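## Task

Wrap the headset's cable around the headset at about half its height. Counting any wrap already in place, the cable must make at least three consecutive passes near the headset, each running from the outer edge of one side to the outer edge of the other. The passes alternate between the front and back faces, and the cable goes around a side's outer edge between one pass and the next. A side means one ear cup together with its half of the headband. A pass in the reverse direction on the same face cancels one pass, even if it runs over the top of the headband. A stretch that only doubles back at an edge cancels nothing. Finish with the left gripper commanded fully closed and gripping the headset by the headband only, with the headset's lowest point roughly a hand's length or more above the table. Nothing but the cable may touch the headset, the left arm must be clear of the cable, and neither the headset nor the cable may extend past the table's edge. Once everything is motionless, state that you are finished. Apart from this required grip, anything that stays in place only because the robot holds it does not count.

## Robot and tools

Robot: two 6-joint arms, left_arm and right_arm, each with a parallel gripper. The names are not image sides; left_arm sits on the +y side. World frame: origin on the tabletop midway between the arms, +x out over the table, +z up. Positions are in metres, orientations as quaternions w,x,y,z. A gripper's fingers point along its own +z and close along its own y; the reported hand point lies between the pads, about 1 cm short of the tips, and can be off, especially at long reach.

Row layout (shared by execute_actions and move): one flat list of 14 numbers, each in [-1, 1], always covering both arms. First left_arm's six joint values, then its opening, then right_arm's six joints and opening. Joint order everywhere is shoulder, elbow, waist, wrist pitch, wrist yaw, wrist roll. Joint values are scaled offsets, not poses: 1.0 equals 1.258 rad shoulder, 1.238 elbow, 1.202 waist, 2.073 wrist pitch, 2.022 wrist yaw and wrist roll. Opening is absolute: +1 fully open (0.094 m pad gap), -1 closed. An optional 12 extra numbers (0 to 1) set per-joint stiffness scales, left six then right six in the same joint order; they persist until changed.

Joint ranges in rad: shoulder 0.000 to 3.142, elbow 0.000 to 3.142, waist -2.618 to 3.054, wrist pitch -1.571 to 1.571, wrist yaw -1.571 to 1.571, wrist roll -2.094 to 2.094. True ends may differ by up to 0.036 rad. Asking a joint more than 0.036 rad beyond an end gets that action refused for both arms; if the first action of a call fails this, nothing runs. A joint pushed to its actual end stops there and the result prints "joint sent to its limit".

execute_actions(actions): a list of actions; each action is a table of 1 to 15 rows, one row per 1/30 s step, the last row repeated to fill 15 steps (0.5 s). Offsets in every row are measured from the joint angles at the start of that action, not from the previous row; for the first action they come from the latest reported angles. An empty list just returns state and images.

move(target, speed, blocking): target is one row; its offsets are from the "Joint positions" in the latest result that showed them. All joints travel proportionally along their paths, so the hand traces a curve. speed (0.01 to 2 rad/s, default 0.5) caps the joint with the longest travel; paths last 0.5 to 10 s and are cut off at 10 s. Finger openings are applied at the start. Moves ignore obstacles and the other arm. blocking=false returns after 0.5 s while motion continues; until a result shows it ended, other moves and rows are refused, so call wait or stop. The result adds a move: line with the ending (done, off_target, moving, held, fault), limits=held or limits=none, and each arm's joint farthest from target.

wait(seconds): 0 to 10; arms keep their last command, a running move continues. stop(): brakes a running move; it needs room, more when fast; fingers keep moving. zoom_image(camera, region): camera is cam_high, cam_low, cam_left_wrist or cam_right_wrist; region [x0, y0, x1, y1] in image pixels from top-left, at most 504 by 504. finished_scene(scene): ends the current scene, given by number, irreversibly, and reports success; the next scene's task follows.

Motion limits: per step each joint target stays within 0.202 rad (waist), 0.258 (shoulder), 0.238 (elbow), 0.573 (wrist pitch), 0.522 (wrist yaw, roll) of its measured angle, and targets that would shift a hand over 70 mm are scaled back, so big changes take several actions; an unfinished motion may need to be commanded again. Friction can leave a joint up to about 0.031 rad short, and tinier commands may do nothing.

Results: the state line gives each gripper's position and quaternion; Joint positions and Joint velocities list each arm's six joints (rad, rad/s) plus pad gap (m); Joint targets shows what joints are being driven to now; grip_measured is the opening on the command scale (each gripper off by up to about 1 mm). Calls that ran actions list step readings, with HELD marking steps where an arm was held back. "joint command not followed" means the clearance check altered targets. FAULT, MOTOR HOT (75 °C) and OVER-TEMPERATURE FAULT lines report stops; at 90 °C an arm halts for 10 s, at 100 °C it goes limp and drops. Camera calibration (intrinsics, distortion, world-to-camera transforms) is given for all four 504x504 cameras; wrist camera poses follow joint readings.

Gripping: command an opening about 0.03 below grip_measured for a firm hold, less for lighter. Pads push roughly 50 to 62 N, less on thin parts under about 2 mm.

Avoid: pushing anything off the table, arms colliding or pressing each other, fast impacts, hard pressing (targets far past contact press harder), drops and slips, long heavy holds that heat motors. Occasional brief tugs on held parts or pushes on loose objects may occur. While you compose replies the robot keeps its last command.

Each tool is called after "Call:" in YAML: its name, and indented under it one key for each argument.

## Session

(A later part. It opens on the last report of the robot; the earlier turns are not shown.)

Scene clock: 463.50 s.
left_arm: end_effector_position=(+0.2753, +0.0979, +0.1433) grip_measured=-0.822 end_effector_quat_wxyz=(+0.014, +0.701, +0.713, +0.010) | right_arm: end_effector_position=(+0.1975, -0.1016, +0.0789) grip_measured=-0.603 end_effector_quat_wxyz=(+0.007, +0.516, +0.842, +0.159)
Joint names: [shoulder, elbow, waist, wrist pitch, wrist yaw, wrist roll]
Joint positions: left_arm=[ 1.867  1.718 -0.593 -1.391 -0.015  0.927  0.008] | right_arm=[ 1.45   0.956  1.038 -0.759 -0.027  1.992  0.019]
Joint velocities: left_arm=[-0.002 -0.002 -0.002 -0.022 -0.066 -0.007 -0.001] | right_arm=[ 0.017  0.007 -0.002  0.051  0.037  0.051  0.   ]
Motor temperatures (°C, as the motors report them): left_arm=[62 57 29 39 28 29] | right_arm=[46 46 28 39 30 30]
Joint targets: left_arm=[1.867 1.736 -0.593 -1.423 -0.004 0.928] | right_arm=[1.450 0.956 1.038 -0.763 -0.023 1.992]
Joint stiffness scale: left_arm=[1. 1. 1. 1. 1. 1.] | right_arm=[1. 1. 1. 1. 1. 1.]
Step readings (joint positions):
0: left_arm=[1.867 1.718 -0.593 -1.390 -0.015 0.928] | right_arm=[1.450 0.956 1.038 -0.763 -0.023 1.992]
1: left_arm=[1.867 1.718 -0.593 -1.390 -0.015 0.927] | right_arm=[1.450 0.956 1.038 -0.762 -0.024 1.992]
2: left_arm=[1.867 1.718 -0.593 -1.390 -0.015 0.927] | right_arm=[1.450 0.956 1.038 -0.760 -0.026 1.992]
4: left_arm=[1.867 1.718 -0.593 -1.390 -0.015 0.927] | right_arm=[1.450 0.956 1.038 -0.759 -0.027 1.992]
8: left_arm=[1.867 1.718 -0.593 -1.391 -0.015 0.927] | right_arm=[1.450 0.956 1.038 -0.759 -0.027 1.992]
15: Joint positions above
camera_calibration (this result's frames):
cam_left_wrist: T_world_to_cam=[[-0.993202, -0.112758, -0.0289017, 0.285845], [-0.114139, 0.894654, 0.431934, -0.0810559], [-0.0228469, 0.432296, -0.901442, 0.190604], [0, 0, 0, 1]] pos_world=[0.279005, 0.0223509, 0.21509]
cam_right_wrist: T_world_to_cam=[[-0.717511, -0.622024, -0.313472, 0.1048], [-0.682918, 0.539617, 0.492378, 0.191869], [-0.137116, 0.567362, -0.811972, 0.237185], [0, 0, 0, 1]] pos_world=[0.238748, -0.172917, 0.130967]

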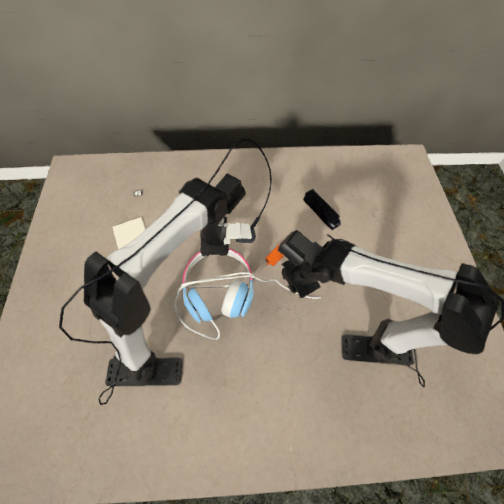

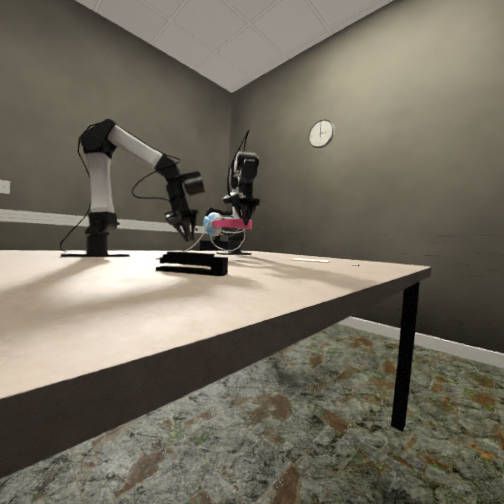

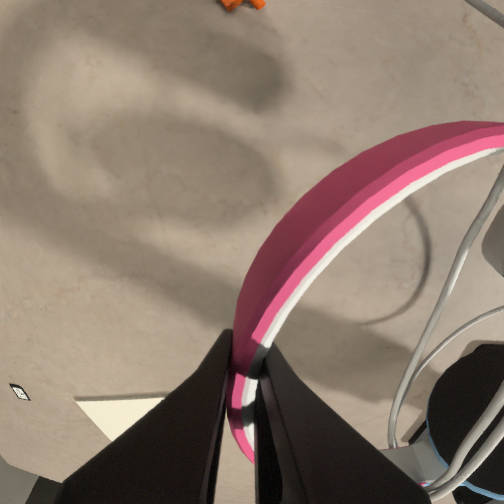

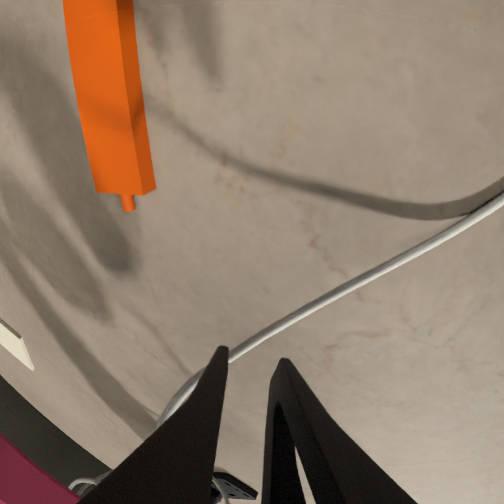

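Call:
move:
  target: [-0.251,0.289,0,-0.0815,0.005,-0.24,-1,-0.2,0.2,-0.665,-0.12,0,0,-0.6]
  speed: 0.35

Call:
zoom_image:
  camera: "cam_high"
  region: [140, 180, 310, 350]

Call:
zoom_image:
  camera: "cam_low"
  region: [180, 130, 320, 270]

Scene clock: 486.10 s.
left_arm: end_effector_position=(+0.2508, +0.1170, +0.3296) grip_measured=-0.822 end_effector_quat_wxyz=(+0.247, +0.499, +0.830, -0.011) | right_arm: end_effector_position=(+0.3073, -0.3100, +0.2060) grip_measured=-0.603 end_effector_quat_wxyz=(+0.126, +0.778, +0.565, +0.244)
Joint names: [shoulder, elbow, waist, wrist pitch, wrist yaw, wrist roll]
Joint positions: left_arm=[ 1.565  2.053 -0.593 -1.558 -0.021  0.46   0.008] | right_arm=[ 1.21   1.187  0.248 -0.991 -0.027  1.992  0.019]
Joint velocities: left_arm=[ 0.002  0.007  0.002  0.022 -0.007 -0.051  0.001] | right_arm=[-0.002 -0.007  0.022  0.022 -0.022  0.007 -0.   ]
Motor temperatures (°C, as the motors report them): left_arm=[63 57 29 39 28 29] | right_arm=[47 47 28 38 30 30]
Joint targets: left_arm=[1.551 2.076 -0.593 -1.560 -0.005 0.442] | right_arm=[1.198 1.203 0.238 -1.007 -0.027 1.992]
Joint stiffness scale: left_arm=[1. 1. 1. 1. 1. 1.] | right_arm=[1. 1. 1. 1. 1. 1.]
move: off_target (left_arm); limits=none; left_arm: farthest joint: the elbow, 0.023 radians from its target (0.358 radians at the start); right_arm: farthest joint: the elbow, 0.017 radians from its target (0.248 radians at the start)
camera_calibration (this result's frames):
cam_left_wrist: T_world_to_cam=[[-0.795448, -0.577287, -0.184397, 0.325061], [-0.586036, 0.81024, -0.00856863, 0.0919201], [0.154352, 0.101247, -0.982815, 0.370835], [0, 0, 0, 1]] pos_world=[0.255199, 0.0756304, 0.42519]
cam_right_wrist: T_world_to_cam=[[-0.847134, 0.0814527, -0.525099, 0.395338], [-0.21301, 0.853258, 0.476002, 0.272844], [0.486817, 0.515089, -0.705474, 0.243798], [0, 0, 0, 1]] pos_world=[0.274338, -0.390585, 0.249711]

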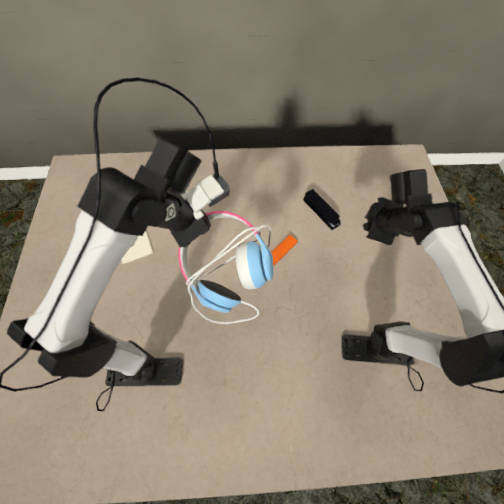

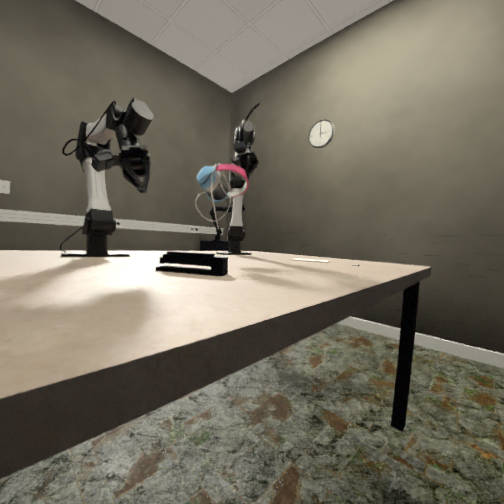

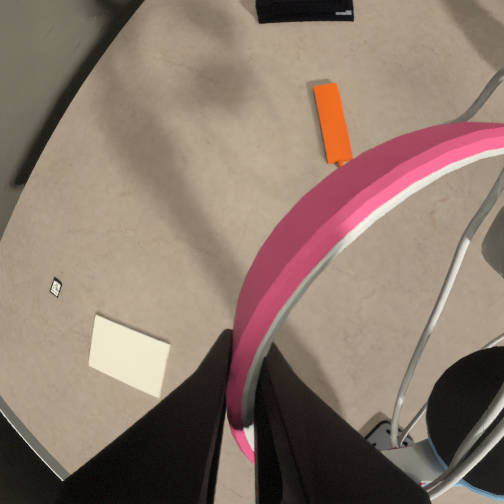

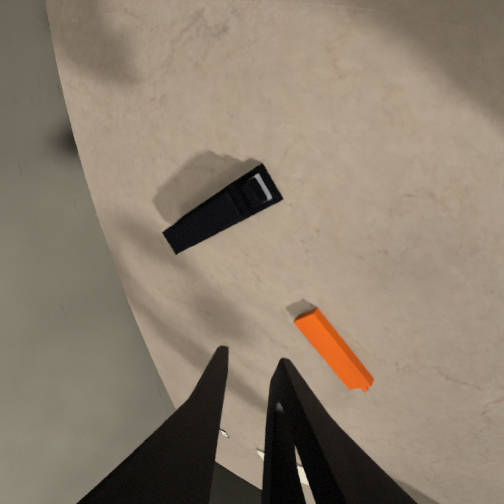

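Region (140, 180, 310, 350) of cam_high's 504x504 image, scaled by 2.965, with more detail than that image has.

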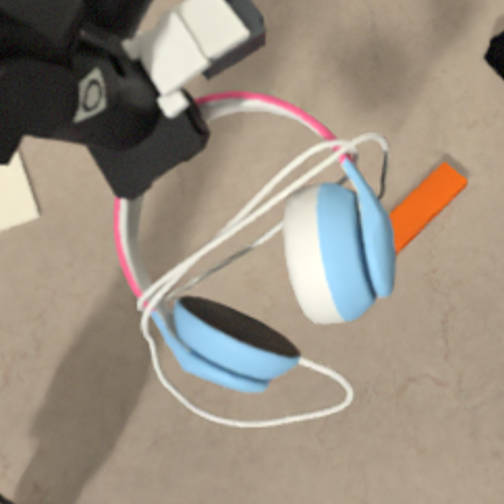

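Region (180, 130, 320, 270) of cam_low's 504x504 image, scaled by 3.600, with more detail than that image has.

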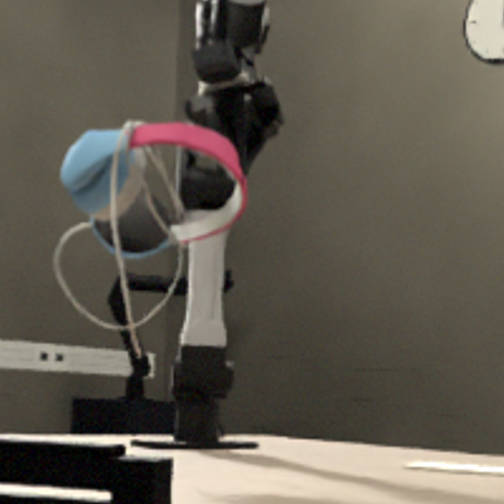

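Call:
execute_actions:
  actions: []

Scene clock: 495.40 s.
left_arm: end_effector_position=(+0.2507, +0.1171, +0.3295) grip_measured=-0.822 end_effector_quat_wxyz=(+0.247, +0.499, +0.830, -0.011) | right_arm: end_effector_position=(+0.3072, -0.3100, +0.2060) grip_measured=-0.603 end_effector_quat_wxyz=(+0.126, +0.778, +0.565, +0.244)
Joint names: [shoulder, elbow, waist, wrist pitch, wrist yaw, wrist roll]
Joint positions: left_arm=[ 1.565  2.053 -0.593 -1.559 -0.021  0.46   0.008] | right_arm=[ 1.21   1.187  0.248 -0.991 -0.027  1.992  0.019]
Joint velocities: left_arm=[ 0.002 -0.007  0.002 -0.007 -0.037  0.022  0.   ] | right_arm=[-0.027  0.002  0.012 -0.007  0.022 -0.081  0.001]
Motor temperatures (°C, as the motors report them): left_arm=[62 57 29 40 28 29] | right_arm=[47 49 28 38 30 30]
Joint targets: left_arm=[1.551 2.076 -0.593 -1.560 -0.005 0.442] | right_arm=[1.198 1.203 0.238 -1.007 -0.027 1.992]
Joint stiffness scale: left_arm=[1. 1. 1. 1. 1. 1.] | right_arm=[1. 1. 1. 1. 1. 1.]
camera_calibration (this result's frames):
cam_left_wrist: T_world_to_cam=[[-0.79533, -0.57754, -0.184112, 0.324934], [-0.58631, 0.810044, -0.00827069, 0.0918351], [0.153915, 0.101369, -0.98287, 0.37091], [0, 0, 0, 1]] pos_world=[0.255185, 0.0756735, 0.42514]
cam_right_wrist: T_world_to_cam=[[-0.847333, 0.081433, -0.524781, 0.395235], [-0.212829, 0.853276, 0.476051, 0.272797], [0.486549, 0.515062, -0.705678, 0.243922], [0, 0, 0, 1]] pos_world=[0.274275, -0.390592, 0.249677]

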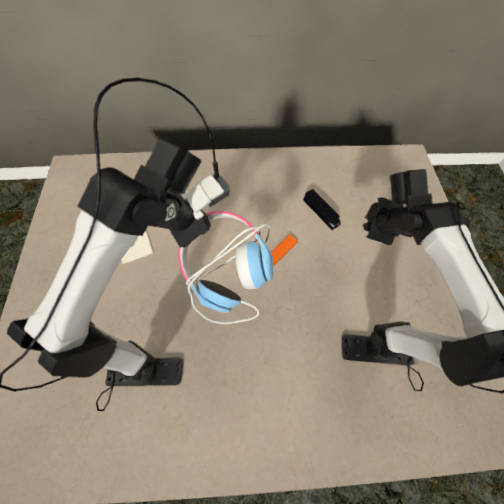

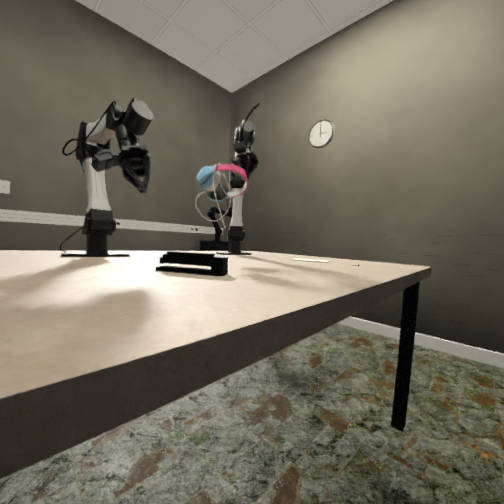

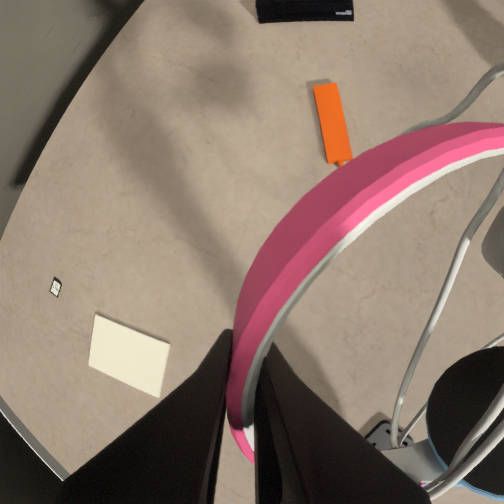

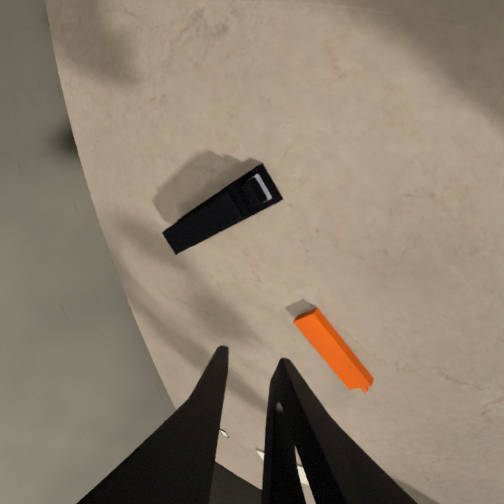

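Call:
zoom_image:
  camera: "cam_high"
  region: [150, 180, 310, 340]

Call:
zoom_image:
  camera: "cam_low"
  region: [170, 130, 300, 260]

Region (150, 180, 310, 340) of cam_high's 504x504 image, scaled by 3.150, with more detail than that image has.

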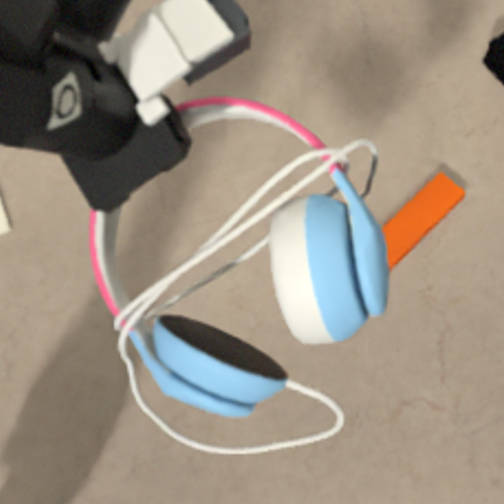

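Region (170, 130, 300, 260) of cam_low's 504x504 image, scaled by 3.877, with more detail than that image has.

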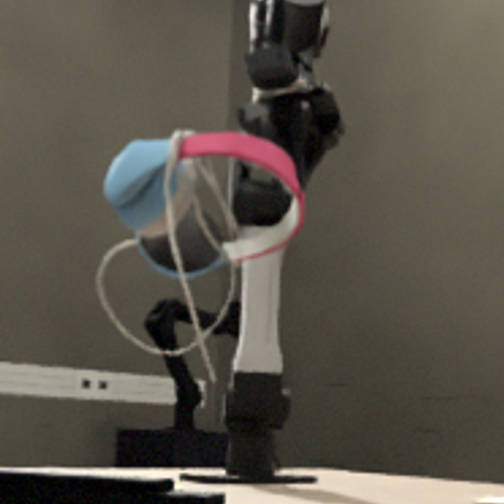

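Call:
zoom_image:
  camera: "cam_low"
  region: [190, 155, 255, 235]

Call:
zoom_image:
  camera: "cam_high"
  region: [230, 210, 290, 270]

Call:
zoom_image:
  camera: "cam_high"
  region: [170, 250, 230, 310]

Region (190, 155, 255, 235) of cam_low's 504x504 image, scaled by 6.300, with more detail than that image has; it fills the left 410 columns of this view, and the rest is white.

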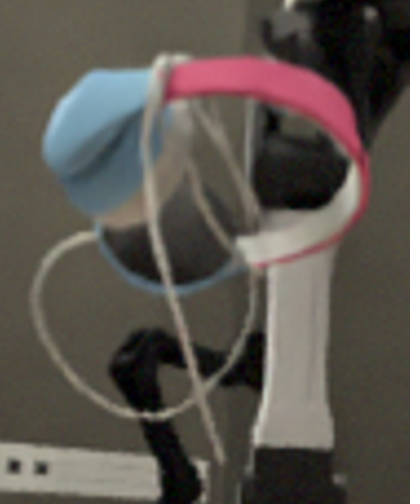

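Region (230, 210, 290, 270) of cam_high's 504x504 image, scaled by 8.400, with more detail than that image has.

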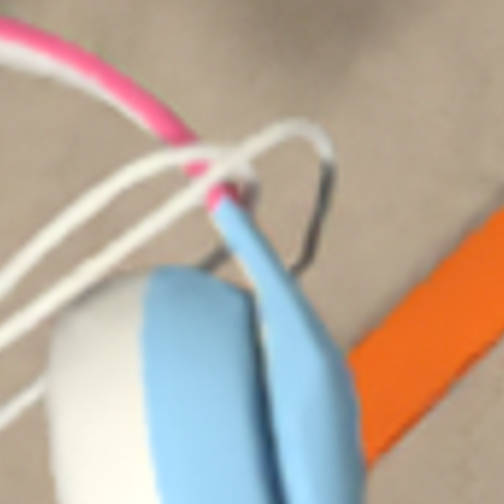

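Region (170, 250, 230, 310) of cam_high's 504x504 image, scaled by 8.400, with more detail than that image has.

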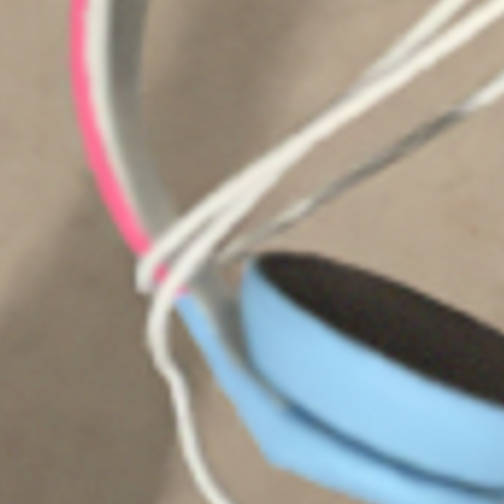

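Call:
finished_scene:
  scene: 2

The scene is finished: the task was done.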